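# Pack all drinks upright into a standing canvas bag

## Task

Get every drink resting on the bottom inside the canvas bag, with the bag still upright and its sides raised; nothing may rely on the robot to stay in place at the end, so release everything and pull the grippers away once finished.

## Robot and tools

Robot: two arms, left_arm and right_arm. Each has six revolute joints and a parallel two-finger gripper. Both stand on the table edge; left_arm's base is near (-0.038, +0.352, 0) m and right_arm's near (-0.049, -0.343, 0) m, each turned only slightly about vertical. The names do not match image sides.

Scene frame: origin on the table top midway between the arm bases, +x out across the table, +y toward left_arm, +z up. Results report each gripper's end_effector_position (metres) and end_effector_quat_wxyz in this frame. That point sits between the finger pads, just short of the fingertips. The fingers extend along the gripper's +z axis and close along its y axis. Reported hand positions drift from the truth, more so at long reach, so check with cameras.

execute_actions: argument actions is a list holding at most one item; optional pictures (boolean) turns the camera images on or off (on unless set false).
- Empty list, {"actions": []}: moves nothing, just reports the state.
- Action: {"rows": [[...]], "steps": N}, N from 1 to 15 control steps of 1/30 s (15 if omitted). There are 1 to 15 rows; row k is applied on step k, and the final row repeats if rows run out.
- Wait: {"steps": N} with no rows, N up to 300; returns after that many steps counted from the previous result, with thinking time included.
A refused call does nothing to the robot.

Each row is one flat list of 14 numbers covering both arms, always all 14 even if one arm stays still: left_arm waist, shoulder, elbow, wrist pitch, wrist yaw, wrist roll, opening, then right_arm in the same seven-slot order. Joint values are absolute target angles in radians (the same quantities shown in Joint positions), not offsets. Ranges per arm: waist -2.618 to 3.054, shoulder 0.000 to 3.142, elbow 0.000 to 3.142, wrist pitch -1.571 to 1.571, wrist yaw -1.571 to 1.571, wrist roll -2.094 to 2.094. A target beyond a limit by over 0.036 rad, and further out than the current angle, gets the call refused. Real limits may differ from these by up to 0.036 rad; overshooting targets are clipped there, and the note "joint sent to its limit" may appear (possibly about an earlier, still-running action). Its absence proves nothing about room left. Opening is an absolute value from -1 (closed) to +1 (fully open, about 0.087 m between pads).

Motion: joints move at limited speed. Each step the sent target stays within a fixed lead of the measured angle (waist 0.202, shoulder 0.258, elbow 0.238, wrist pitch 0.573, wrist yaw and roll 0.522 rad), and if the commanded joints would shift a gripper over 70 mm from where it is, all that arm's targets are pulled back. Friction can leave a joint up to about 0.031 rad short; tiny changes may not move it. Between calls, arms keep heading to the last row sent until everything has nearly stopped or a step is HELD; after that, only a new action continues the motion. Fingers already moving finish their travel. The simulation runs on while you think.

Result lines: the state line lists both grippers' poses. Joint positions and Joint velocities give, per arm, six joints (rad, rad/s) then the pad gap (m, m/s). grip_measured is the measured finger opening on the command scale, each arm having its own fixed error of up to about 1 mm. "joint command not followed" means a clearance check altered or blocked joint targets on some steps; the rest of the row still ran. HELD marks steps where all or part of your row was not delivered. MOTOR HOT appears from 75 °C; OVER-TEMPERATURE FAULT reports an arm stop (at 90 °C a 10 s stop; at 100 °C the arm goes limp and drops). Holding loads and long thinking heat motors.

Gripping: away from the ends of the scale, fingers go to where grip_measured equals your command. To hold something, command an opening lower than grip_measured: about 0.02 below for a firm hold, less for a gentle one. Pads push up to roughly 20 N each; snapping shut fast can squeeze harder and even pop the fingers open.

zoom_image: camera (cam_head_left, cam_head_right, cam_high, cam_low, cam_left_wrist, cam_right_wrist) and region [x0, y0, x1, y1] in pixels of that camera's latest 504x504 image, top-left origin, no larger than 504 by 504. It gives a closer, sharper look and moves nothing.

read_manual: optional section "licences"; returns URDF licence text only.

finished_scene: scene (the current scene's number). Replying with no tool call also ends things.

Cautions: never let a rigid object leave the table (cloth is exempt). Keep the bag upright with walls raised. Avoid arm-to-arm contact or pressing, drops, slips, slams and hard pushes. Random short tugs may act on held items or loose objects, so grip firmly enough. Move smoothly and efficiently. Before finishing, open the grippers and withdraw so the drinks stay in the bag on their own.

Each tool is called after "Emit:" by a JSON object that holds its "op" and its "data", one argument or row to a line.

## Session

Emit:
{"op": "execute_actions", "data": {
  "actions": []
}}

Scene clock: 0.00 s of 5400.00 s.
left_arm: end_effector_position=(+0.1684, +0.1504, +0.2334) grip_measured=+0.989 end_effector_quat_wxyz=(+0.044, +0.924, +0.289, +0.248) | right_arm: end_effector_position=(+0.1195, -0.1235, +0.1227) grip_measured=+0.984 end_effector_quat_wxyz=(+0.133, -0.500, +0.856, -0.003)
Joint positions: left_arm=[-1.39   1.491  1.513 -1.458 -0.492  1.369  0.087] | right_arm=[ 0.99   1.517  1.262 -1.08   0.127 -0.067  0.087]
Joint velocities: left_arm=[-0.007 -0.022 -0.017  0.095 -0.007 -0.081 -0.001] | right_arm=[-0.002 -0.007 -0.002 -0.037  0.066  0.051 -0.001]
Motor temperatures (°C, as the motors report them): left_arm=[21 21 20 19 21 19] | right_arm=[19 20 21 20 22 19]

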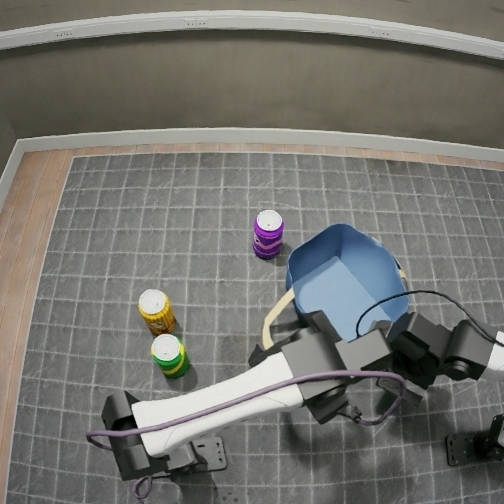

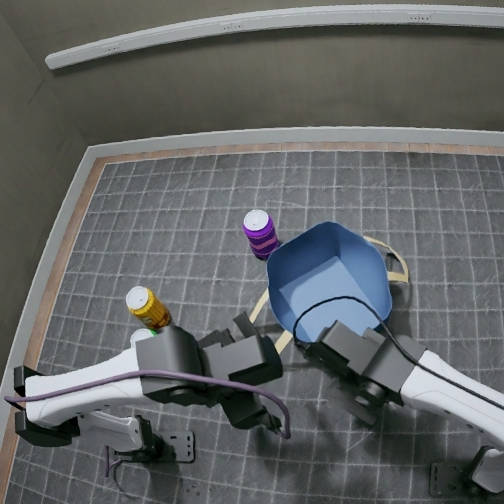

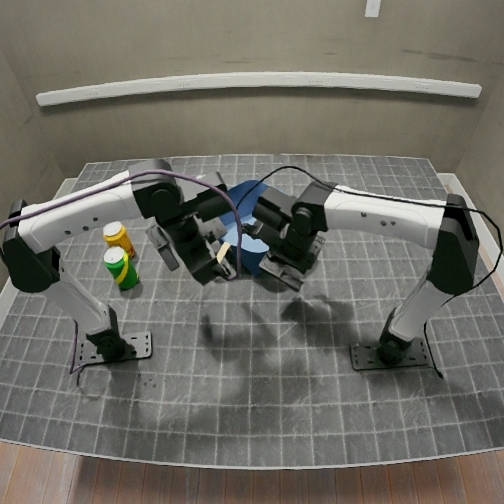

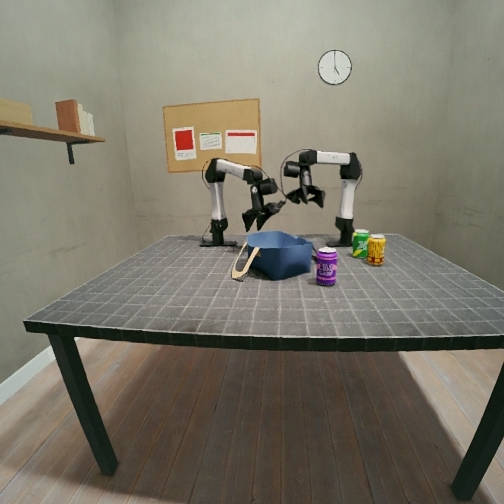

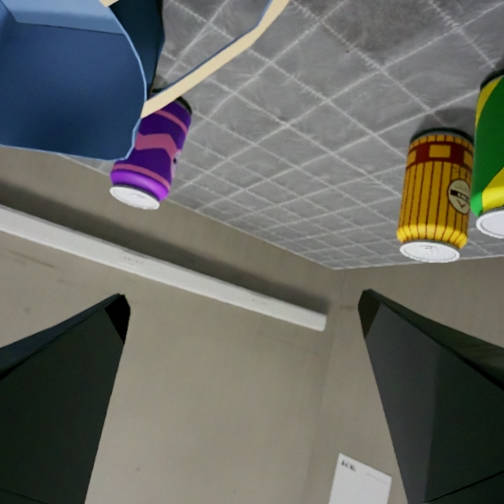

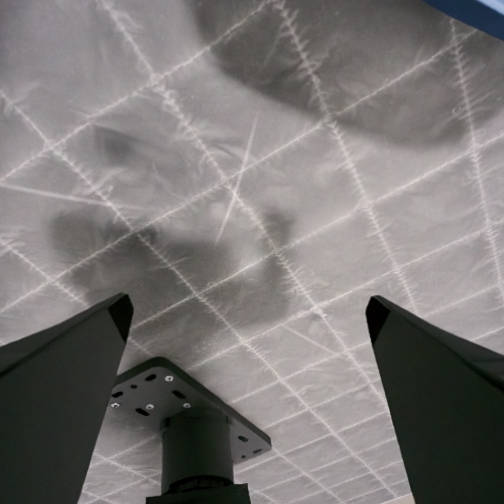

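Emit:
{"op": "zoom_image", "data": {
  "camera": "cam_head_left",
  "region": [100, 180, 440, 500]
}}

Emit:
{"op": "zoom_image", "data": {
  "camera": "cam_low",
  "region": [180, 140, 420, 310]
}}

Region (100, 180, 440, 500) of cam_head_left's 504x504 image, scaled by 1.482, with more detail than that image has; it fills the top 474 rows of this view, and the rest is white.

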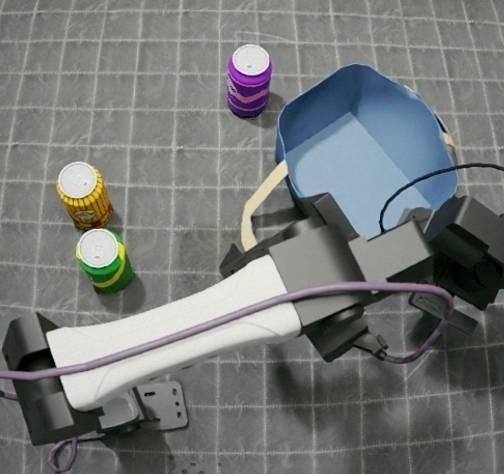

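Region (180, 140, 420, 310) of cam_low's 504x504 image, scaled by 2.100, with more detail than that image has; it fills the top 357 rows of this view, and the rest is white.

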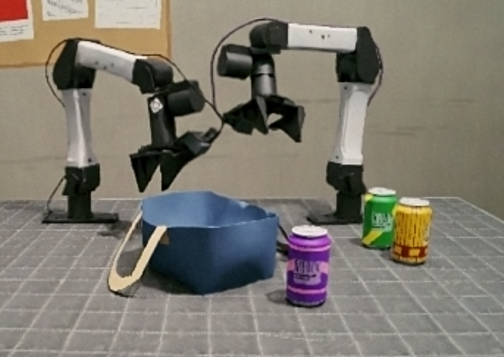

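Emit:
{"op": "execute_actions", "data": {
  "actions": [
    {"rows": [[-1.37,1.49,1.51,-1.455,-0.49,1.36,1,0.985,1.50,1.255,-1.08,0.125,-0.066,1],[-1.34,1.485,1.505,-1.45,-0.48,1.34,1,0.975,1.48,1.245,-1.08,0.12,-0.064,1],[-1.30,1.48,1.50,-1.44,-0.47,1.31,1,0.96,1.455,1.235,-1.08,0.115,-0.06,1],[-1.26,1.475,1.495,-1.43,-0.455,1.28,1,0.94,1.425,1.22,-1.08,0.11,-0.056,1],[-1.22,1.47,1.49,-1.42,-0.44,1.24,1,0.915,1.39,1.20,-1.08,0.10,-0.05,1],[-1.18,1.465,1.485,-1.41,-0.425,1.20,1,0.885,1.355,1.18,-1.08,0.09,-0.045,1],[-1.14,1.46,1.48,-1.40,-0.41,1.16,1,0.85,1.32,1.16,-1.08,0.08,-0.04,1],[-1.10,1.455,1.475,-1.385,-0.395,1.12,1,0.815,1.285,1.14,-1.07,0.07,-0.035,1],[-1.06,1.45,1.47,-1.37,-0.38,1.08,1,0.78,1.25,1.12,-1.06,0.06,-0.03,1],[-1.02,1.445,1.465,-1.355,-0.365,1.04,1,0.745,1.215,1.10,-1.05,0.05,-0.025,1],[-0.98,1.44,1.46,-1.34,-0.35,1.00,1,0.71,1.18,1.08,-1.04,0.04,-0.02,1],[-0.94,1.435,1.455,-1.325,-0.335,0.96,1,0.675,1.145,1.06,-1.03,0.03,-0.015,1],[-0.90,1.43,1.45,-1.31,-0.32,0.92,1,0.64,1.11,1.04,-1.02,0.02,-0.01,1],[-0.86,1.425,1.44,-1.29,-0.305,0.88,1,0.605,1.075,1.02,-1.01,0.01,-0.005,1],[-0.049,1.312,1.282,-0.87,0,0,1,-0.3,0.5,0.5,-0.6,0,0,1]], "steps": 15}
  ],
  "pictures": false
}}

Emit:
{"op": "execute_actions", "data": {
  "actions": [
    {"steps": 45}
  ]
}}

Scene clock: 120.50 s of 5400.00 s.
left_arm: end_effector_position=(+0.2256, +0.2481, +0.2075) grip_measured=+0.989 end_effector_quat_wxyz=(+0.115, +0.704, +0.679, +0.172) | right_arm: end_effector_position=(+0.1427, -0.2117, +0.1498) grip_measured=+0.984 end_effector_quat_wxyz=(+0.244, -0.310, +0.917, +0.055)
Joint positions: left_arm=[-0.878  1.432  1.434 -1.292 -0.314  0.965  0.087] | right_arm=[ 0.619  1.096  1.015 -0.986  0.04  -0.029  0.087]
Joint velocities: left_arm=[ 1.766 -1.17  -1.956  3.436  2.44  -2.923 -0.001] | right_arm=[-1.756 -2.171 -2.449  3.538 -0.579  0.095  0.   ]
Motor temperatures (°C, as the motors report them): left_arm=[21 25 27 20 21 19] | right_arm=[19 25 26 22 22 19]
Steps of this call (steps 1 to 90: nothing new was sent; then 117.00 s passed at rest; steps 91 to 105: all 15 steps of this action). Readings (joint positions):
91: left_arm=[-1.389 1.491 1.513 -1.458 -0.492 1.369] | right_arm=[0.990 1.517 1.262 -1.080 0.127 -0.067]
92: left_arm=[-1.381 1.491 1.513 -1.458 -0.489 1.367] | right_arm=[0.990 1.517 1.262 -1.080 0.127 -0.067]
94: left_arm=[-1.334 1.491 1.513 -1.456 -0.479 1.347] | right_arm=[0.979 1.502 1.250 -1.077 0.122 -0.067]
98: left_arm=[-1.174 1.488 1.506 -1.431 -0.446 1.254] | right_arm=[0.885 1.382 1.181 -1.077 0.099 -0.058]
105: the state above

Scene clock: 122.00 s of 5400.00 s.
left_arm: end_effector_position=(+0.2820, +0.4008, +0.1982) grip_measured=+0.989 end_effector_quat_wxyz=(+0.318, -0.066, +0.945, +0.029) | right_arm: end_effector_position=(+0.1538, -0.4020, +0.1195) grip_measured=+0.984 end_effector_quat_wxyz=(+0.446, +0.123, +0.884, -0.067)
Joint positions: left_arm=[-0.045  1.337  1.303 -0.888 -0.009  0.01   0.087] | right_arm=[-0.291  0.514  0.505 -0.627  0.008 -0.005  0.087]
Joint velocities: left_arm=[-0.012 -0.012 -0.012  0.022 -0.022  0.066 -0.001] | right_arm=[ 0.007 -0.007 -0.002  0.022 -0.007  0.022 -0.   ]
Motor temperatures (°C, as the motors report them): left_arm=[21 25 27 20 21 19] | right_arm=[19 25 26 22 22 19]
Steps of this call (steps 1 to 45: the robot went on to your last target). Readings (joint positions):
1: left_arm=[-0.809 1.395 1.375 -1.199 -0.247 0.866] | right_arm=[0.549 1.015 0.932 -0.892 0.030 -0.025]
2: left_arm=[-0.734 1.367 1.336 -1.140 -0.196 0.768] | right_arm=[0.473 0.928 0.851 -0.828 0.027 -0.022]
4: left_arm=[-0.586 1.341 1.305 -1.054 -0.126 0.572] | right_arm=[0.322 0.743 0.690 -0.740 0.022 -0.015]
8: left_arm=[-0.291 1.337 1.303 -0.942 -0.053 0.247] | right_arm=[0.026 0.517 0.512 -0.702 0.013 -0.010]
45: the state above
All arms were judged still, so your last target was given up. Only a new action makes them travel on or press farther. Fingers that are still opening or closing keep moving.

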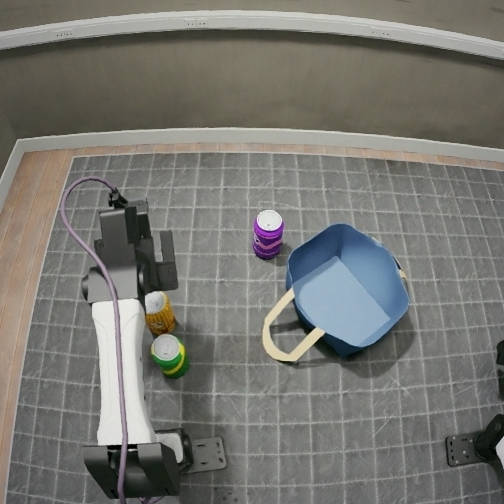

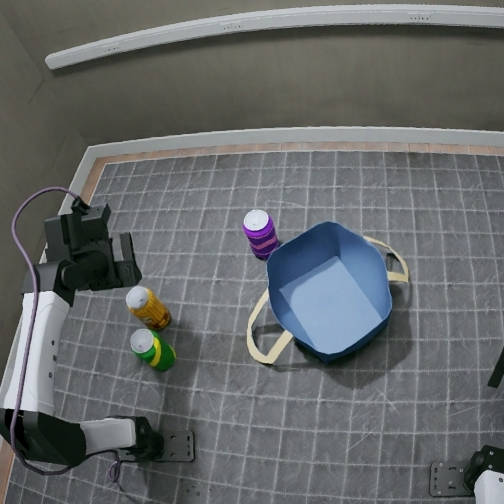

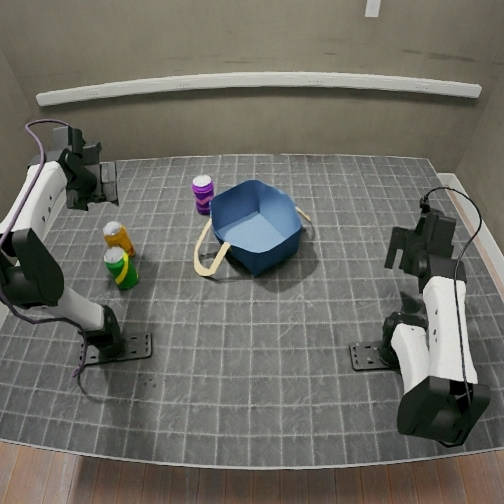

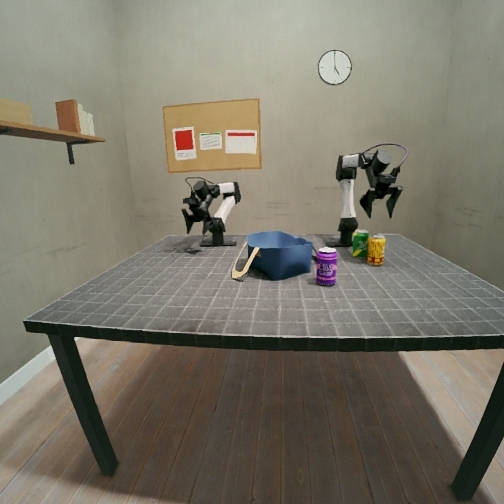

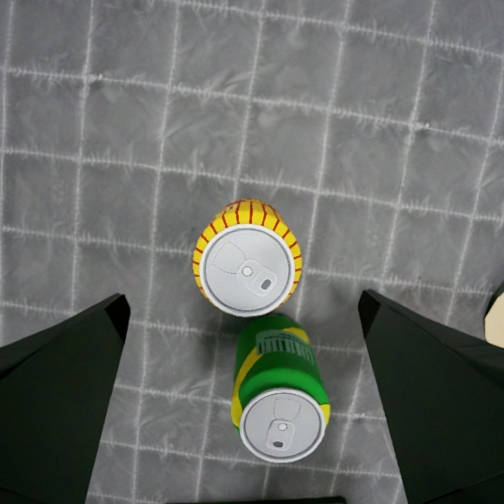

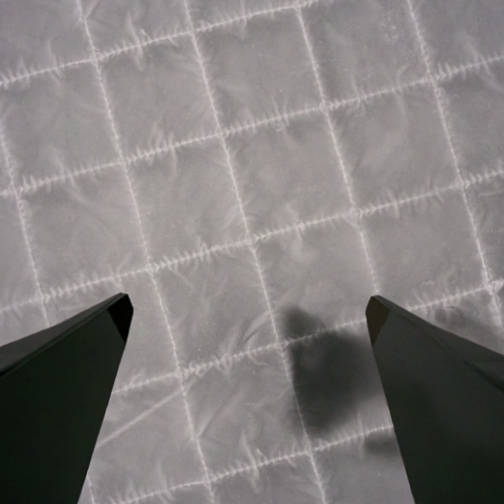

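Emit:
{"op": "zoom_image", "data": {
  "camera": "cam_head_left",
  "region": [240, 195, 430, 385]
}}

Emit:
{"op": "zoom_image", "data": {
  "camera": "cam_head_right",
  "region": [230, 195, 420, 385]
}}

Region (240, 195, 430, 385) of cam_head_left's 504x504 image, scaled by 2.653, with more detail than that image has.

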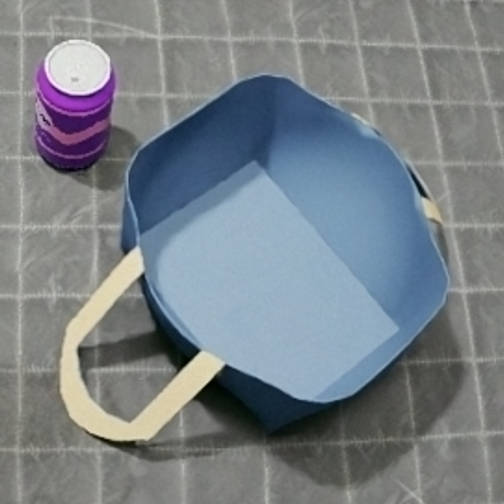

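Region (230, 195, 420, 385) of cam_head_right's 504x504 image, scaled by 2.653, with more detail than that image has.

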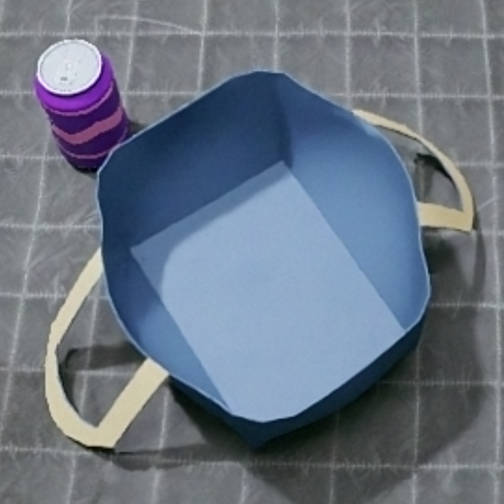

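Emit:
{"op": "zoom_image", "data": {
  "camera": "cam_head_left",
  "region": [130, 280, 504, 504]
}}

Emit:
{"op": "zoom_image", "data": {
  "camera": "cam_high",
  "region": [60, 150, 460, 400]
}}

Region (130, 280, 504, 504) of cam_head_left's 504x504 image, scaled by 1.348, with more detail than that image has; it fills the top 302 rows of this view, and the rest is white.

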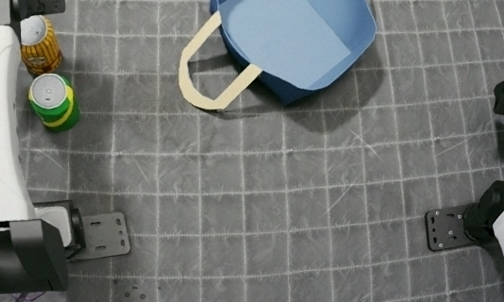

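Region (60, 150, 460, 400) of cam_high's 504x504 image, scaled by 1.260, with more detail than that image has; it fills the top 315 rows of this view, and the rest is white.

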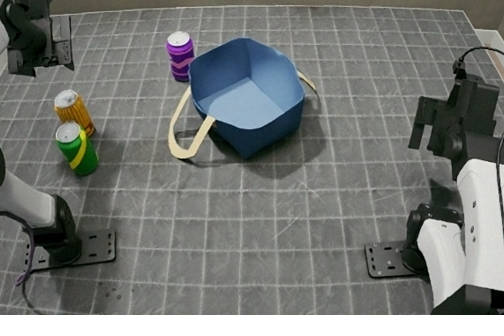

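Emit:
{"op": "execute_actions", "data": {
  "actions": [
    {"rows": [[-0.049,1.311,1.278,-0.867,0,0,1,-0.3,0.5,0.5,-0.6,0,0,1],[-0.049,1.309,1.267,-0.857,0,0,1,-0.3,0.5,0.5,-0.6,0,0,1],[-0.049,1.307,1.250,-0.842,0,0,1,-0.3,0.5,0.5,-0.6,0,0,1],[-0.049,1.303,1.229,-0.823,0,0,1,-0.3,0.5,0.5,-0.6,0,0,1],[-0.049,1.299,1.203,-0.801,0,0,1,-0.3,0.5,0.5,-0.6,0,0,1],[-0.049,1.294,1.175,-0.776,0,0,1,-0.3,0.5,0.5,-0.6,0,0,1],[-0.049,1.289,1.145,-0.750,0,0,1,-0.3,0.5,0.5,-0.6,0,0,1],[-0.049,1.283,1.115,-0.723,0,0,1,-0.3,0.5,0.5,-0.6,0,0,1],[-0.049,1.278,1.085,-0.697,0,0,1,-0.3,0.5,0.5,-0.6,0,0,1],[-0.049,1.273,1.057,-0.672,0,0,1,-0.3,0.5,0.5,-0.6,0,0,1],[-0.049,1.269,1.031,-0.650,0,0,1,-0.3,0.5,0.5,-0.6,0,0,1],[-0.049,1.265,1.010,-0.631,0,0,1,-0.3,0.5,0.5,-0.6,0,0,1],[-0.049,1.263,0.993,-0.616,0,0,1,-0.3,0.5,0.5,-0.6,0,0,1],[-0.049,1.261,0.982,-0.606,0,0,1,-0.3,0.5,0.5,-0.6,0,0,1],[-0.049,1.26,0.978,-0.603,0,0,1,-0.3,0.5,0.5,-0.6,0,0,1]], "steps": 15}
  ],
  "pictures": false
}}

Emit:
{"op": "execute_actions", "data": {
  "actions": [
    {"steps": 15}
  ]
}}

Scene clock: 242.50 s of 5400.00 s.
left_arm: end_effector_position=(+0.2639, +0.3981, +0.1272) grip_measured=+0.989 end_effector_quat_wxyz=(+0.294, -0.066, +0.953, +0.027) | right_arm: end_effector_position=(+0.1538, -0.4020, +0.1195) grip_measured=+0.984 end_effector_quat_wxyz=(+0.446, +0.123, +0.884, -0.067)
Joint positions: left_arm=[-0.045  1.289  1.007 -0.689 -0.009  0.01   0.087] | right_arm=[-0.291  0.514  0.505 -0.627  0.008 -0.005  0.087]
Joint velocities: left_arm=[-0.002 -0.017 -0.393  0.359 -0.081 -0.022 -0.001] | right_arm=[-0.012 -0.002  0.017  0.022 -0.037 -0.007 -0.   ]
Motor temperatures (°C, as the motors report them): left_arm=[21 28 28 28 21 19] | right_arm=[19 21 28 30 22 19]
Steps of this call (steps 1 to 90: nothing new was sent; then 117.00 s passed at rest; steps 91 to 105: all 15 steps of this action). Readings (joint positions):
91: left_arm=[-0.045 1.337 1.303 -0.888 -0.009 0.010] | right_arm=[-0.291 0.514 0.505 -0.627 0.008 -0.005]
92: left_arm=[-0.045 1.336 1.300 -0.884 -0.009 0.010] | right_arm=[-0.291 0.514 0.505 -0.627 0.008 -0.005]
94: left_arm=[-0.045 1.328 1.281 -0.868 -0.009 0.010] | right_arm=[-0.291 0.514 0.505 -0.627 0.008 -0.005]
98: left_arm=[-0.045 1.306 1.189 -0.808 -0.009 0.010] | right_arm=[-0.291 0.514 0.505 -0.627 0.008 -0.005]
105: the state above

Scene clock: 243.00 s of 5400.00 s.
left_arm: end_effector_position=(+0.2748, +0.3997, +0.1318) grip_measured=+0.989 end_effector_quat_wxyz=(+0.323, -0.066, +0.944, +0.029) | right_arm: end_effector_position=(+0.1538, -0.4020, +0.1195) grip_measured=+0.984 end_effector_quat_wxyz=(+0.446, +0.123, +0.884, -0.067)
Joint positions: left_arm=[-0.045  1.279  0.992 -0.623 -0.009  0.01   0.087] | right_arm=[-0.291  0.514  0.505 -0.627  0.008 -0.005  0.087]
Joint velocities: left_arm=[-0.007 -0.002 -0.002  0.095 -0.037  0.037  0.   ] | right_arm=[ 0.012  0.002  0.002  0.007 -0.037 -0.007 -0.001]
Motor temperatures (°C, as the motors report them): left_arm=[21 28 28 28 21 19] | right_arm=[19 21 28 30 22 19]
Steps of this call (steps 1 to 15: the robot went on to your last target). Readings (joint positions):
1: left_arm=[-0.045 1.289 0.998 -0.680 -0.009 0.010] | right_arm=[-0.291 0.514 0.505 -0.627 0.008 -0.005]
2: left_arm=[-0.045 1.289 0.993 -0.672 -0.009 0.010] | right_arm=[-0.291 0.514 0.505 -0.627 0.008 -0.005]
4: left_arm=[-0.045 1.287 0.992 -0.657 -0.009 0.010] | right_arm=[-0.291 0.514 0.505 -0.627 0.008 -0.005]
8: left_arm=[-0.045 1.280 0.992 -0.634 -0.009 0.010] | right_arm=[-0.291 0.514 0.505 -0.627 0.008 -0.005]
15: the state above

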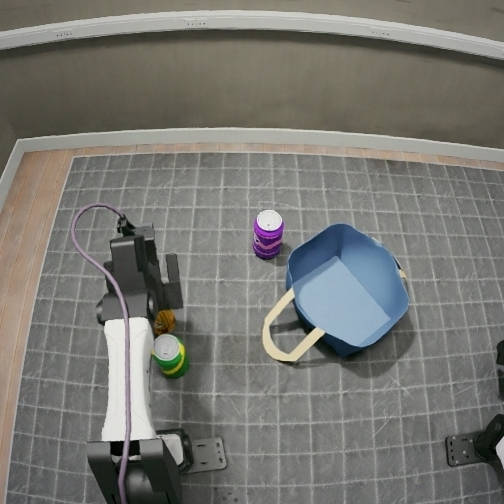

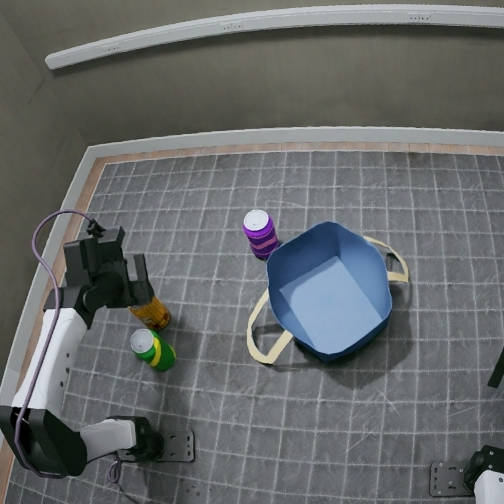

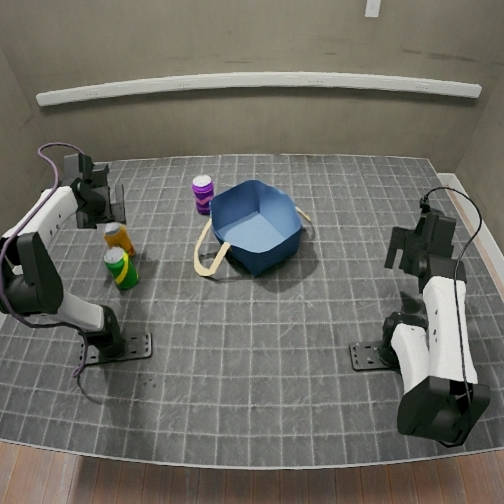

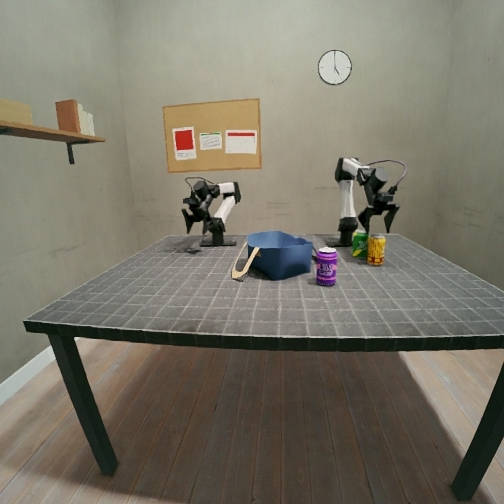

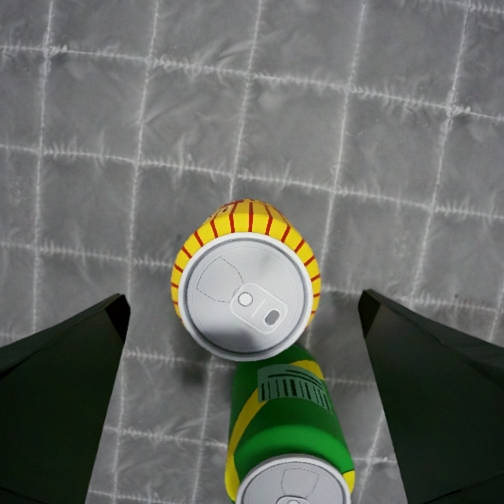

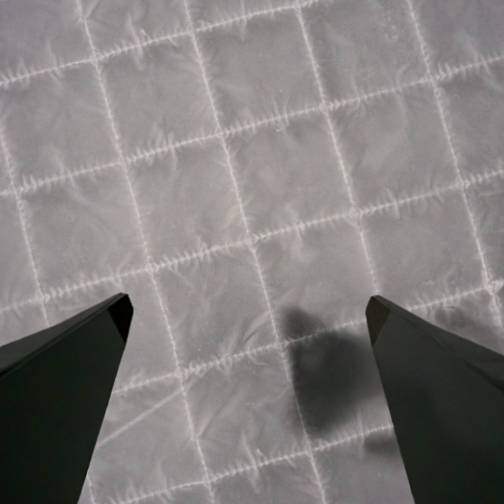

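Emit:
{"op": "execute_actions", "data": {
  "actions": [
    {"rows": [[-0.049,1.26,0.976,-0.585,0,0,1,-0.3,0.5,0.5,-0.6,0,0,1],[-0.049,1.26,0.969,-0.565,0,0,1,-0.3,0.5,0.5,-0.6,0,0,1],[-0.049,1.26,0.959,-0.545,0,0,1,-0.3,0.5,0.5,-0.6,0,0,1],[-0.049,1.26,0.946,-0.525,0,0,1,-0.3,0.5,0.5,-0.6,0,0,1],[-0.049,1.26,0.930,-0.503,0,0,1,-0.3,0.5,0.5,-0.6,0,0,1],[-0.049,1.26,0.913,-0.482,0,0,1,-0.3,0.5,0.5,-0.6,0,0,1],[-0.049,1.26,0.895,-0.462,0,0,1,-0.3,0.5,0.5,-0.6,0,0,1],[-0.049,1.26,0.876,-0.443,0,0,1,-0.3,0.5,0.5,-0.6,0,0,1],[-0.049,1.26,0.858,-0.426,0,0,1,-0.3,0.5,0.5,-0.6,0,0,1],[-0.049,1.26,0.841,-0.411,0,0,1,-0.3,0.5,0.5,-0.6,0,0,1],[-0.049,1.26,0.825,-0.400,0,0,1,-0.3,0.5,0.5,-0.6,0,0,1],[-0.049,1.26,0.812,-0.392,0,0,1,-0.3,0.5,0.5,-0.6,0,0,1],[-0.049,1.26,0.802,-0.388,0,0,1,-0.3,0.5,0.5,-0.6,0,0,1],[-0.049,1.26,0.795,-0.388,0,0,1,-0.3,0.5,0.5,-0.6,0,0,1],[-0.049,1.26,0.793,-0.388,0,0,1,-0.3,0.5,0.5,-0.6,0,0,1]], "steps": 15}
  ],
  "pictures": false
}}

Emit:
{"op": "execute_actions", "data": {
  "actions": [
    {"rows": [[-0.049,1.26,0.793,-0.388,0,0,0.95,-0.3,0.5,0.5,-0.6,0,0,1],[-0.049,1.26,0.793,-0.388,0,0,0.90,-0.3,0.5,0.5,-0.6,0,0,1],[-0.049,1.26,0.793,-0.388,0,0,0.85,-0.3,0.5,0.5,-0.6,0,0,1],[-0.049,1.26,0.793,-0.388,0,0,0.80,-0.3,0.5,0.5,-0.6,0,0,1],[-0.049,1.26,0.793,-0.388,0,0,0.75,-0.3,0.5,0.5,-0.6,0,0,1],[-0.049,1.26,0.793,-0.388,0,0,0.70,-0.3,0.5,0.5,-0.6,0,0,1],[-0.049,1.26,0.793,-0.388,0,0,0.66,-0.3,0.5,0.5,-0.6,0,0,1],[-0.049,1.26,0.793,-0.388,0,0,0.63,-0.3,0.5,0.5,-0.6,0,0,1],[-0.049,1.26,0.793,-0.388,0,0,0.60,-0.3,0.5,0.5,-0.6,0,0,1],[-0.049,1.26,0.793,-0.388,0,0,0.58,-0.3,0.5,0.5,-0.6,0,0,1],[-0.049,1.26,0.793,-0.388,0,0,0.56,-0.3,0.5,0.5,-0.6,0,0,1],[-0.049,1.26,0.793,-0.388,0,0,0.54,-0.3,0.5,0.5,-0.6,0,0,1],[-0.049,1.26,0.793,-0.388,0,0,0.52,-0.3,0.5,0.5,-0.6,0,0,1],[-0.049,1.26,0.793,-0.388,0,0,0.50,-0.3,0.5,0.5,-0.6,0,0,1],[-0.049,1.26,0.793,-0.388,0,0,0.48,-0.3,0.5,0.5,-0.6,0,0,1]], "steps": 15}
  ],
  "pictures": false
}}

Emit:
{"op": "execute_actions", "data": {
  "actions": [
    {"steps": 8}
  ]
}}

Scene clock: 304.87 s of 5400.00 s.
left_arm: end_effector_position=(+0.2709, +0.3991, +0.0895) grip_measured=+0.989 end_effector_quat_wxyz=(+0.327, -0.066, +0.942, +0.030) | right_arm: end_effector_position=(+0.1539, -0.4020, +0.1195) grip_measured=+0.984 end_effector_quat_wxyz=(+0.446, +0.123, +0.884, -0.067)
Joint positions: left_arm=[-0.045  1.279  0.819 -0.442 -0.009  0.01   0.087] | right_arm=[-0.291  0.514  0.505 -0.627  0.008 -0.005  0.087]
Joint velocities: left_arm=[-0.027 -0.007 -0.247  0.154 -0.066 -0.022 -0.001] | right_arm=[ 0.002  0.002  0.017 -0.022 -0.066 -0.037 -0.   ]
Motor temperatures (°C, as the motors report them): left_arm=[21 28 30 30 21 19] | right_arm=[19 21 29 31 22 19]
Steps of this call (steps 1 to 15: the robot went on to your last target; steps 16 to 90: nothing new was sent; then 58.37 s passed at rest; steps 91 to 105: all 15 steps of this action). Readings (joint positions):
91: left_arm=[-0.045 1.279 0.992 -0.620 -0.009 0.010] | right_arm=[-0.291 0.514 0.505 -0.627 0.008 -0.005]
92: left_arm=[-0.045 1.279 0.992 -0.615 -0.009 0.010] | right_arm=[-0.291 0.514 0.505 -0.627 0.008 -0.005]
94: left_arm=[-0.045 1.279 0.985 -0.591 -0.009 0.010] | right_arm=[-0.291 0.514 0.505 -0.627 0.008 -0.005]
98: left_arm=[-0.045 1.279 0.932 -0.523 -0.009 0.010] | right_arm=[-0.291 0.514 0.505 -0.627 0.008 -0.005]
105: the state above

Scene clock: 305.37 s of 5400.00 s.
left_arm: end_effector_position=(+0.2758, +0.3997, +0.0903) grip_measured=+0.491 end_effector_quat_wxyz=(+0.338, -0.065, +0.938, +0.030) | right_arm: end_effector_position=(+0.1539, -0.4020, +0.1195) grip_measured=+0.984 end_effector_quat_wxyz=(+0.446, +0.123, +0.884, -0.067)
Joint positions: left_arm=[-0.045  1.279  0.809 -0.407 -0.008  0.01   0.065] | right_arm=[-0.291  0.514  0.505 -0.627  0.008 -0.005  0.087]
Joint velocities: left_arm=[ 0.017 -0.012 -0.027  0.007  0.022 -0.066 -0.015] | right_arm=[ 0.002 -0.002 -0.002 -0.051  0.007 -0.037 -0.001]
Motor temperatures (°C, as the motors report them): left_arm=[21 28 30 30 21 19] | right_arm=[19 21 29 31 22 19]
Steps of this call (steps 1 to 15: all 15 steps of this action). Readings (joint positions):
1: left_arm=[-0.045 1.279 0.813 -0.438 -0.009 0.010] | right_arm=[-0.291 0.514 0.505 -0.627 0.008 -0.005]
2: left_arm=[-0.045 1.279 0.810 -0.435 -0.009 0.010] | right_arm=[-0.291 0.514 0.505 -0.627 0.008 -0.005]
4: left_arm=[-0.045 1.279 0.809 -0.426 -0.009 0.010] | right_arm=[-0.291 0.514 0.505 -0.627 0.008 -0.005]
8: left_arm=[-0.045 1.279 0.809 -0.413 -0.009 0.010] | right_arm=[-0.291 0.514 0.505 -0.627 0.008 -0.005]
15: the state above

Scene clock: 305.63 s of 5400.00 s.
left_arm: end_effector_position=(+0.2758, +0.3996, +0.0903) grip_measured=+0.484 end_effector_quat_wxyz=(+0.338, -0.065, +0.938, +0.030) | right_arm: end_effector_position=(+0.1539, -0.4020, +0.1195) grip_measured=+0.984 end_effector_quat_wxyz=(+0.446, +0.123, +0.884, -0.067)
Joint positions: left_arm=[-0.045  1.279  0.809 -0.407 -0.007  0.01   0.065] | right_arm=[-0.291  0.514  0.505 -0.627  0.008 -0.005  0.087]
Joint velocities: left_arm=[ 0.002 -0.002 -0.007 -0.037 -0.007 -0.022 -0.001] | right_arm=[-0.022 -0.007 -0.012 -0.051  0.007 -0.007  0.   ]
Motor temperatures (°C, as the motors report them): left_arm=[21 28 30 30 21 19] | right_arm=[19 21 29 31 22 19]
Steps of this call (steps 1 to 8: the robot went on to your last target). Readings (joint positions):
1: left_arm=[-0.045 1.279 0.809 -0.407 -0.007 0.010] | right_arm=[-0.291 0.514 0.505 -0.627 0.008 -0.005]
2: left_arm=[-0.045 1.279 0.809 -0.407 -0.007 0.010] | right_arm=[-0.291 0.514 0.505 -0.627 0.008 -0.005]
4: left_arm=[-0.045 1.279 0.809 -0.407 -0.007 0.010] | right_arm=[-0.291 0.514 0.505 -0.627 0.008 -0.005]
8: the state above

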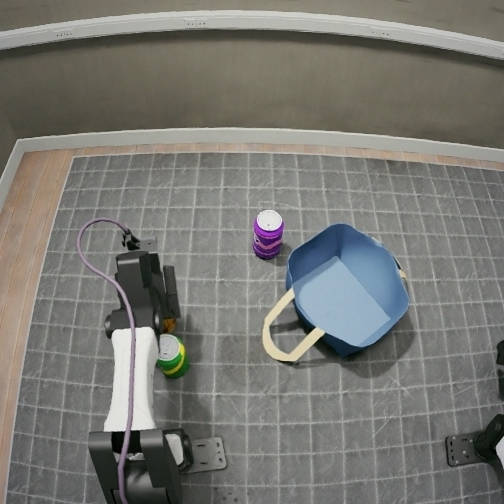

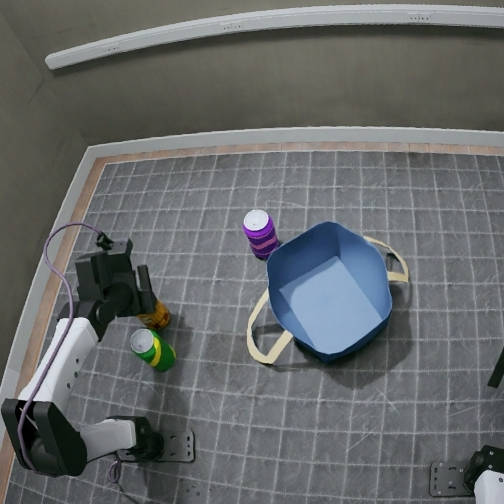

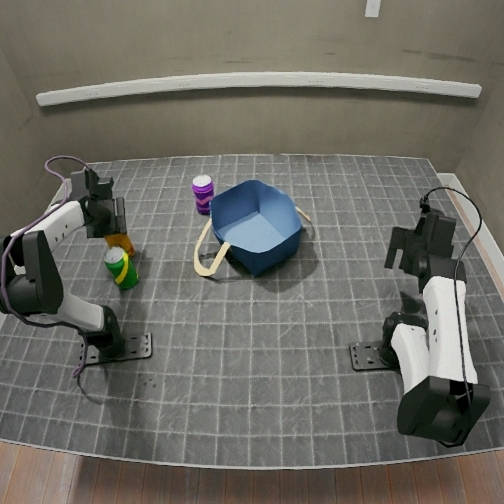

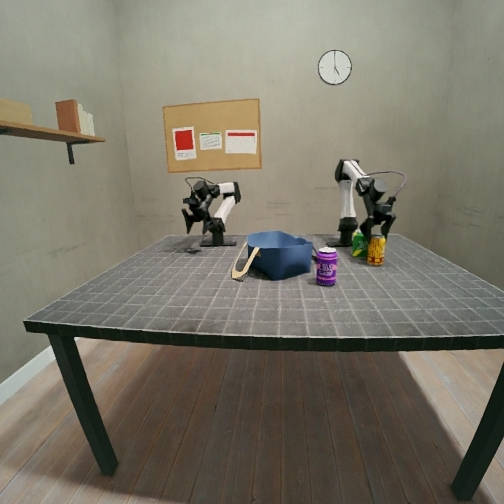

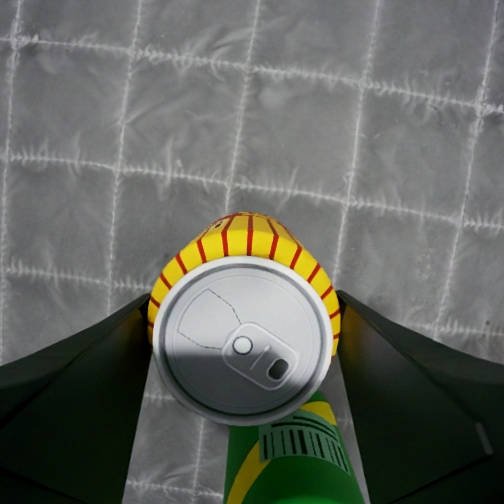

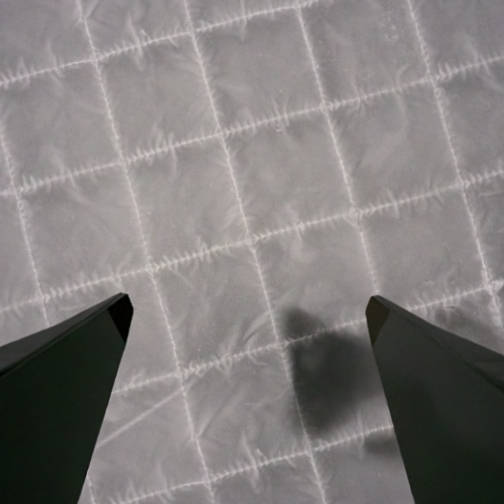

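Emit:
{"op": "zoom_image", "data": {
  "camera": "cam_low",
  "region": [330, 190, 420, 280]
}}

Region (330, 190, 420, 280) of cam_low's 504x504 image, scaled by 5.600, with more detail than that image has.

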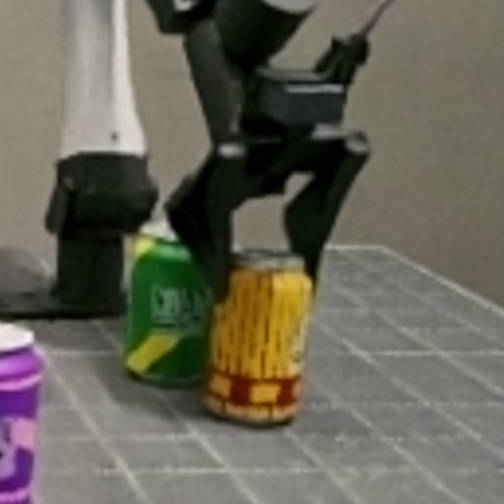

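Emit:
{"op": "execute_actions", "data": {
  "actions": [
    {"rows": [[-0.049,1.265,0.80,-0.395,0,0,0.47,-0.3,0.5,0.5,-0.6,0,0,1],[-0.049,1.27,0.81,-0.40,0,0,0.46,-0.3,0.5,0.5,-0.6,0,0,1],[-0.049,1.275,0.82,-0.41,0,0,0.455,-0.3,0.5,0.5,-0.6,0,0,1],[-0.049,1.28,0.828,-0.417,0,0,0.455,-0.3,0.5,0.5,-0.6,0,0,1],[-0.049,1.28,0.835,-0.423,0,0,0.455,-0.3,0.5,0.5,-0.6,0,0,1],[-0.049,1.28,0.847,-0.437,0,0,0.455,-0.3,0.5,0.5,-0.6,0,0,1],[-0.049,1.28,0.862,-0.460,0,0,0.455,-0.3,0.5,0.5,-0.6,0,0,1],[-0.049,1.28,0.882,-0.490,0,0,0.455,-0.3,0.5,0.5,-0.6,0,0,1],[-0.049,1.281,0.905,-0.525,0,0,0.455,-0.3,0.5,0.5,-0.6,0,0,1],[-0.049,1.282,0.931,-0.556,0,0,0.455,-0.3,0.5,0.5,-0.6,0,0,1],[-0.049,1.284,0.959,-0.584,0,0,0.455,-0.3,0.5,0.5,-0.6,0,0,1],[-0.049,1.286,0.990,-0.613,0,0,0.455,-0.3,0.5,0.5,-0.6,0,0,1],[-0.049,1.288,1.023,-0.644,0,0,0.455,-0.3,0.5,0.5,-0.6,0,0,1],[-0.049,1.291,1.057,-0.675,0,0,0.455,-0.3,0.5,0.5,-0.6,0,0,1],[-0.049,1.295,1.093,-0.707,0,0,0.455,-0.3,0.5,0.5,-0.6,0,0,1]], "steps": 15}
  ],
  "pictures": false
}}

Emit:
{"op": "execute_actions", "data": {
  "actions": [
    {"rows": [[-0.049,1.300,1.129,-0.738,0,0,0.455,-0.3,0.5,0.5,-0.6,0,0,1],[-0.051,1.305,1.166,-0.770,0,0,0.455,-0.3,0.5,0.5,-0.6,0,0,1],[-0.055,1.310,1.204,-0.801,0,0,0.455,-0.3,0.5,0.5,-0.6,0,0,1],[-0.063,1.317,1.241,-0.832,0,0,0.455,-0.3,0.5,0.5,-0.6,0,0,1],[-0.073,1.323,1.277,-0.861,0,0,0.455,-0.3,0.5,0.5,-0.6,0,0,1],[-0.086,1.330,1.313,-0.889,0,0,0.455,-0.3,0.5,0.5,-0.6,0,0,1],[-0.102,1.338,1.347,-0.915,0,0,0.455,-0.3,0.5,0.5,-0.6,0,0,1],[-0.120,1.345,1.380,-0.940,0,0,0.455,-0.3,0.5,0.5,-0.6,0,0,1],[-0.139,1.353,1.411,-0.962,0,0,0.455,-0.3,0.5,0.5,-0.6,0,0,1],[-0.161,1.361,1.441,-0.981,0,0,0.455,-0.3,0.5,0.5,-0.6,0,0,1],[-0.185,1.372,1.470,-0.998,0,0,0.455,-0.3,0.5,0.5,-0.6,0,0,1],[-0.210,1.383,1.499,-1.012,0,0,0.455,-0.3,0.5,0.5,-0.6,0,0,1],[-0.237,1.397,1.527,-1.023,0,0,0.455,-0.3,0.5,0.5,-0.6,0,0,1],[-0.265,1.411,1.553,-1.030,0,0,0.455,-0.3,0.5,0.5,-0.6,0,0,1],[-0.294,1.425,1.577,-1.033,0,0,0.455,-0.3,0.5,0.5,-0.6,0,0,1]], "steps": 15}
  ],
  "pictures": false
}}

Emit:
{"op": "execute_actions", "data": {
  "actions": [
    {"rows": [[-0.324,1.440,1.598,-1.034,0,0,0.455,-0.3,0.5,0.5,-0.6,0,0,1],[-0.355,1.455,1.616,-1.034,0,0,0.455,-0.3,0.5,0.5,-0.6,0,0,1],[-0.386,1.470,1.633,-1.035,0,0,0.455,-0.3,0.5,0.5,-0.6,0,0,1],[-0.419,1.487,1.651,-1.036,0,0,0.455,-0.3,0.5,0.5,-0.6,0,0,1],[-0.451,1.505,1.670,-1.038,0,0,0.455,-0.3,0.5,0.5,-0.6,0,0,1],[-0.484,1.524,1.690,-1.039,0,0,0.455,-0.3,0.5,0.5,-0.6,0,0,1],[-0.516,1.543,1.711,-1.040,0,0,0.455,-0.3,0.5,0.5,-0.6,0,0,1],[-0.548,1.563,1.733,-1.042,0,0,0.455,-0.3,0.5,0.5,-0.6,0,0,1],[-0.581,1.584,1.756,-1.043,0,0,0.455,-0.3,0.5,0.5,-0.6,0,0,1],[-0.612,1.605,1.779,-1.045,0,0,0.455,-0.3,0.5,0.5,-0.6,0,0,1],[-0.643,1.626,1.802,-1.046,0,0,0.455,-0.3,0.5,0.5,-0.6,0,0,1],[-0.673,1.648,1.825,-1.048,0,0,0.455,-0.3,0.5,0.5,-0.6,0,0,1],[-0.702,1.669,1.848,-1.049,0,0,0.455,-0.3,0.5,0.5,-0.6,0,0,1],[-0.730,1.690,1.871,-1.050,0,0,0.455,-0.3,0.5,0.5,-0.6,0,0,1],[-0.757,1.711,1.894,-1.052,0,0,0.455,-0.3,0.5,0.5,-0.6,0,0,1]], "steps": 15}
  ],
  "pictures": false
}}

Emit:
{"op": "execute_actions", "data": {
  "actions": [
    {"rows": [[-0.782,1.732,1.917,-1.053,0,0,0.455,-0.3,0.5,0.5,-0.6,0,0,1],[-0.806,1.752,1.939,-1.055,0,0,0.455,-0.3,0.5,0.5,-0.6,0,0,1],[-0.828,1.771,1.960,-1.056,0,0,0.455,-0.3,0.5,0.5,-0.6,0,0,1],[-0.847,1.790,1.980,-1.057,0,0,0.455,-0.3,0.5,0.5,-0.6,0,0,1],[-0.865,1.808,1.999,-1.058,0,0,0.455,-0.3,0.5,0.5,-0.6,0,0,1],[-0.881,1.825,2.017,-1.059,0,0,0.455,-0.3,0.5,0.5,-0.6,0,0,1],[-0.894,1.840,2.034,-1.060,0,0,0.455,-0.3,0.5,0.5,-0.6,0,0,1],[-0.904,1.854,2.050,-1.061,0,0,0.455,-0.3,0.5,0.5,-0.6,0,0,1],[-0.912,1.867,2.064,-1.062,0,0,0.455,-0.3,0.5,0.5,-0.6,0,0,1],[-0.916,1.878,2.076,-1.063,0,0,0.455,-0.3,0.5,0.5,-0.6,0,0,1],[-0.918,1.887,2.086,-1.064,0,0,0.455,-0.3,0.5,0.5,-0.6,0,0,1],[-0.918,1.895,2.094,-1.064,0,0,0.455,-0.3,0.5,0.5,-0.6,0,0,1],[-0.918,1.900,2.100,-1.065,0,0,0.455,-0.3,0.5,0.5,-0.6,0,0,1],[-0.918,1.904,2.104,-1.065,0,0,0.455,-0.3,0.5,0.5,-0.6,0,0,1],[-0.918,1.905,2.105,-1.065,0,0,0.455,-0.3,0.5,0.5,-0.6,0,0,1]], "steps": 15}
  ],
  "pictures": false
}}

Emit:
{"op": "execute_actions", "data": {
  "actions": [
    {"steps": 12}
  ]
}}

Scene clock: 426.13 s of 5400.00 s.
left_arm: end_effector_position=(+0.2719, +0.3990, +0.1266) grip_measured=+0.478 end_effector_quat_wxyz=(+0.312, -0.066, +0.947, +0.028) | right_arm: end_effector_position=(+0.1539, -0.4020, +0.1195) grip_measured=+0.984 end_effector_quat_wxyz=(+0.446, +0.123, +0.884, -0.067)
Joint positions: left_arm=[-0.045  1.288  0.988 -0.633 -0.007  0.009  0.065] | right_arm=[-0.291  0.514  0.505 -0.627  0.008 -0.005  0.087]
Joint velocities: left_arm=[ 0.007  0.115  1.038 -0.828 -0.022  0.007 -0.001] | right_arm=[-0.002  0.002 -0.002 -0.051 -0.022 -0.081 -0.001]
Motor temperatures (°C, as the motors report them): left_arm=[21 28 31 33 21 19] | right_arm=[19 21 30 33 22 19]
Steps of this call (steps 1 to 15: the robot went on to your last target; steps 16 to 90: nothing new was sent; then 117.00 s passed at rest; steps 91 to 105: all 15 steps of this action). Readings (joint positions):
91: left_arm=[-0.045 1.279 0.809 -0.407 -0.007 0.010] | right_arm=[-0.291 0.514 0.505 -0.627 0.008 -0.005]
92: left_arm=[-0.045 1.279 0.809 -0.407 -0.007 0.010] | right_arm=[-0.291 0.514 0.505 -0.627 0.008 -0.005]
94: left_arm=[-0.045 1.279 0.809 -0.407 -0.007 0.010] | right_arm=[-0.291 0.514 0.505 -0.627 0.008 -0.005]
98: left_arm=[-0.045 1.279 0.822 -0.436 -0.007 0.009] | right_arm=[-0.291 0.514 0.505 -0.627 0.008 -0.005]
105: the state above

Scene clock: 426.63 s of 5400.00 s.
left_arm: end_effector_position=(+0.2974, +0.3375, +0.2397) grip_measured=+0.478 end_effector_quat_wxyz=(+0.336, +0.025, +0.942, -0.003) | right_arm: end_effector_position=(+0.1539, -0.4020, +0.1195) grip_measured=+0.984 end_effector_quat_wxyz=(+0.446, +0.123, +0.884, -0.067)
Joint positions: left_arm=[-0.238  1.391  1.5   -0.995 -0.007  0.007  0.065] | right_arm=[-0.291  0.514  0.505 -0.627  0.008 -0.005  0.087]
Joint velocities: left_arm=[-0.794  0.393  0.769 -0.403 -0.037  0.037 -0.001] | right_arm=[ 0.002 -0.002 -0.002  0.022  0.066 -0.051 -0.   ]
Motor temperatures (°C, as the motors report them): left_arm=[21 28 31 33 21 19] | right_arm=[19 21 30 33 22 19]
Steps of this call (steps 1 to 15: all 15 steps of this action). Readings (joint positions):
1: left_arm=[-0.045 1.292 1.024 -0.659 -0.007 0.009] | right_arm=[-0.291 0.514 0.505 -0.627 0.008 -0.005]
2: left_arm=[-0.045 1.295 1.062 -0.685 -0.007 0.009] | right_arm=[-0.291 0.514 0.505 -0.627 0.008 -0.005]
4: left_arm=[-0.046 1.303 1.139 -0.738 -0.008 0.009] | right_arm=[-0.291 0.514 0.505 -0.627 0.008 -0.005]
8: left_arm=[-0.082 1.325 1.288 -0.843 -0.008 0.009] | right_arm=[-0.291 0.514 0.505 -0.627 0.008 -0.005]
15: the state above

Scene clock: 427.13 s of 5400.00 s.
left_arm: end_effector_position=(+0.3107, +0.1569, +0.2449) grip_measured=+0.478 end_effector_quat_wxyz=(+0.307, +0.242, +0.917, -0.078) | right_arm: end_effector_position=(+0.1539, -0.4020, +0.1195) grip_measured=+0.984 end_effector_quat_wxyz=(+0.446, +0.123, +0.884, -0.067)
Joint positions: left_arm=[-0.703  1.678  1.817 -1.065 -0.004  0.005  0.065] | right_arm=[-0.291  0.514  0.505 -0.627  0.008 -0.005  0.087]
Joint velocities: left_arm=[-0.794  0.608  0.672 -0.125 -0.037  0.051  0.   ] | right_arm=[ 0.012  0.002 -0.012  0.081 -0.007 -0.081  0.   ]
Motor temperatures (°C, as the motors report them): left_arm=[21 28 31 33 21 19] | right_arm=[19 21 30 33 22 19]
Steps of this call (steps 1 to 15: all 15 steps of this action). Readings (joint positions):
1: left_arm=[-0.267 1.405 1.524 -1.007 -0.007 0.007] | right_arm=[-0.291 0.514 0.505 -0.627 0.008 -0.005]
2: left_arm=[-0.296 1.419 1.547 -1.017 -0.007 0.007] | right_arm=[-0.291 0.514 0.505 -0.627 0.008 -0.005]
4: left_arm=[-0.357 1.450 1.586 -1.029 -0.007 0.006] | right_arm=[-0.291 0.514 0.505 -0.627 0.008 -0.005]
8: left_arm=[-0.486 1.525 1.661 -1.048 -0.005 0.006] | right_arm=[-0.291 0.514 0.505 -0.627 0.008 -0.005]
15: the state above

Scene clock: 427.63 s of 5400.00 s.
left_arm: end_effector_position=(+0.3030, +0.0480, +0.2346) grip_measured=+0.478 end_effector_quat_wxyz=(+0.296, +0.340, +0.886, -0.113) | right_arm: end_effector_position=(+0.1539, -0.4020, +0.1195) grip_measured=+0.984 end_effector_quat_wxyz=(+0.446, +0.123, +0.884, -0.067)
Joint positions: left_arm=[-0.919  1.906  2.058 -1.079  0.003  0.005  0.065] | right_arm=[-0.291  0.514  0.505 -0.627  0.008 -0.005  0.087]
Joint velocities: left_arm=[-0.007  0.129  0.105  0.007 -0.007  0.022 -0.   ] | right_arm=[-0.002 -0.007  0.002 -0.022 -0.051 -0.066 -0.   ]
Motor temperatures (°C, as the motors report them): left_arm=[21 29 31 33 21 19] | right_arm=[19 21 30 33 22 19]
Steps of this call (steps 1 to 15: all 15 steps of this action). Readings (joint positions):
1: left_arm=[-0.731 1.699 1.840 -1.066 -0.004 0.005] | right_arm=[-0.291 0.514 0.505 -0.627 0.008 -0.005]
2: left_arm=[-0.758 1.720 1.863 -1.067 -0.003 0.005] | right_arm=[-0.291 0.514 0.505 -0.627 0.008 -0.005]
4: left_arm=[-0.806 1.760 1.907 -1.069 -0.003 0.005] | right_arm=[-0.291 0.514 0.505 -0.627 0.008 -0.005]
8: left_arm=[-0.881 1.831 1.983 -1.073 -0.001 0.005] | right_arm=[-0.291 0.514 0.505 -0.627 0.008 -0.005]
15: the state above

Scene clock: 428.03 s of 5400.00 s.
left_arm: end_effector_position=(+0.3029, +0.0482, +0.2340) grip_measured=+0.478 end_effector_quat_wxyz=(+0.293, +0.340, +0.886, -0.112) | right_arm: end_effector_position=(+0.1539, -0.4020, +0.1195) grip_measured=+0.984 end_effector_quat_wxyz=(+0.446, +0.123, +0.884, -0.067)
Joint positions: left_arm=[-0.919  1.912  2.066 -1.087  0.002  0.005  0.065] | right_arm=[-0.291  0.514  0.505 -0.627  0.008 -0.005  0.087]
Joint velocities: left_arm=[ 0.002 -0.012 -0.002  0.007  0.051 -0.022 -0.   ] | right_arm=[ 0.002  0.012  0.007  0.066 -0.11  -0.022  0.   ]
Motor temperatures (°C, as the motors report them): left_arm=[21 29 31 33 21 19] | right_arm=[19 21 30 33 22 19]
Steps of this call (steps 1 to 12: the robot went on to your last target). Readings (joint positions):
1: left_arm=[-0.919 1.909 2.060 -1.080 0.002 0.005] | right_arm=[-0.291 0.514 0.505 -0.627 0.008 -0.005]
2: left_arm=[-0.919 1.911 2.062 -1.080 0.002 0.005] | right_arm=[-0.291 0.514 0.505 -0.627 0.008 -0.005]
4: left_arm=[-0.919 1.912 2.063 -1.083 0.002 0.005] | right_arm=[-0.291 0.514 0.505 -0.627 0.008 -0.005]
8: left_arm=[-0.919 1.912 2.065 -1.086 0.002 0.005] | right_arm=[-0.291 0.514 0.505 -0.627 0.008 -0.005]
12: the state above

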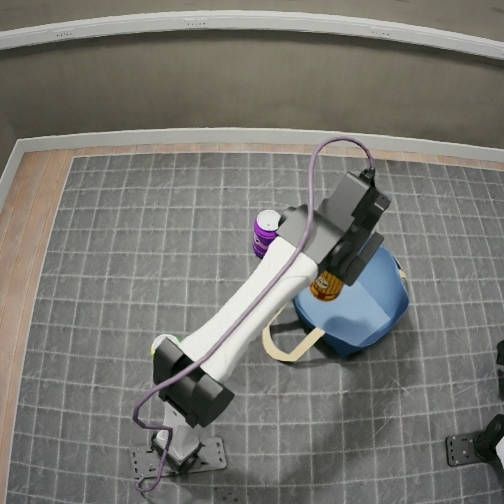

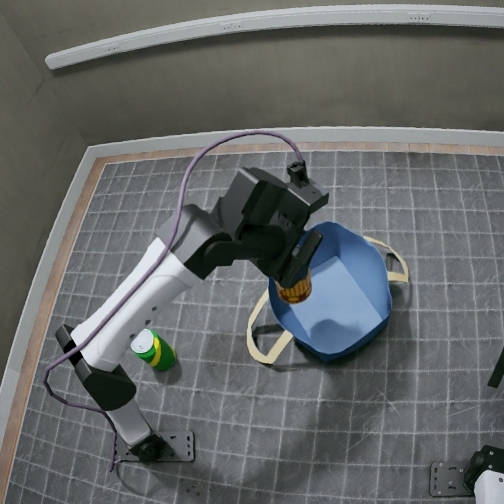

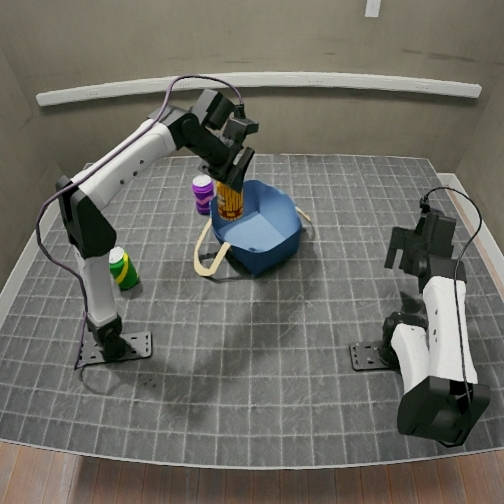

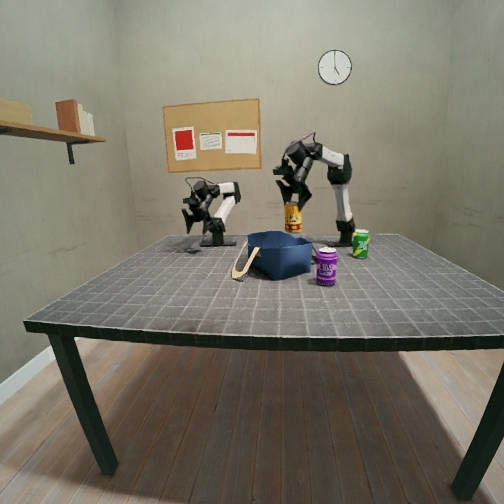

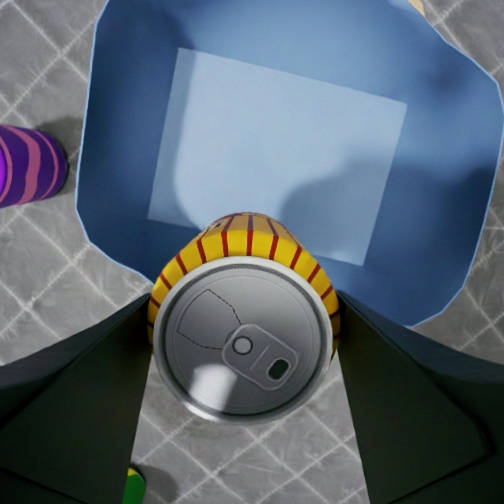

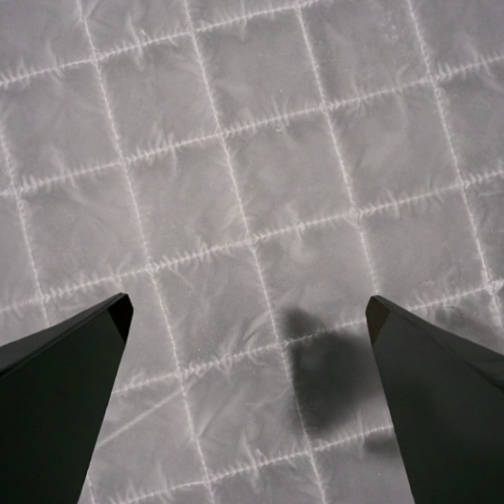

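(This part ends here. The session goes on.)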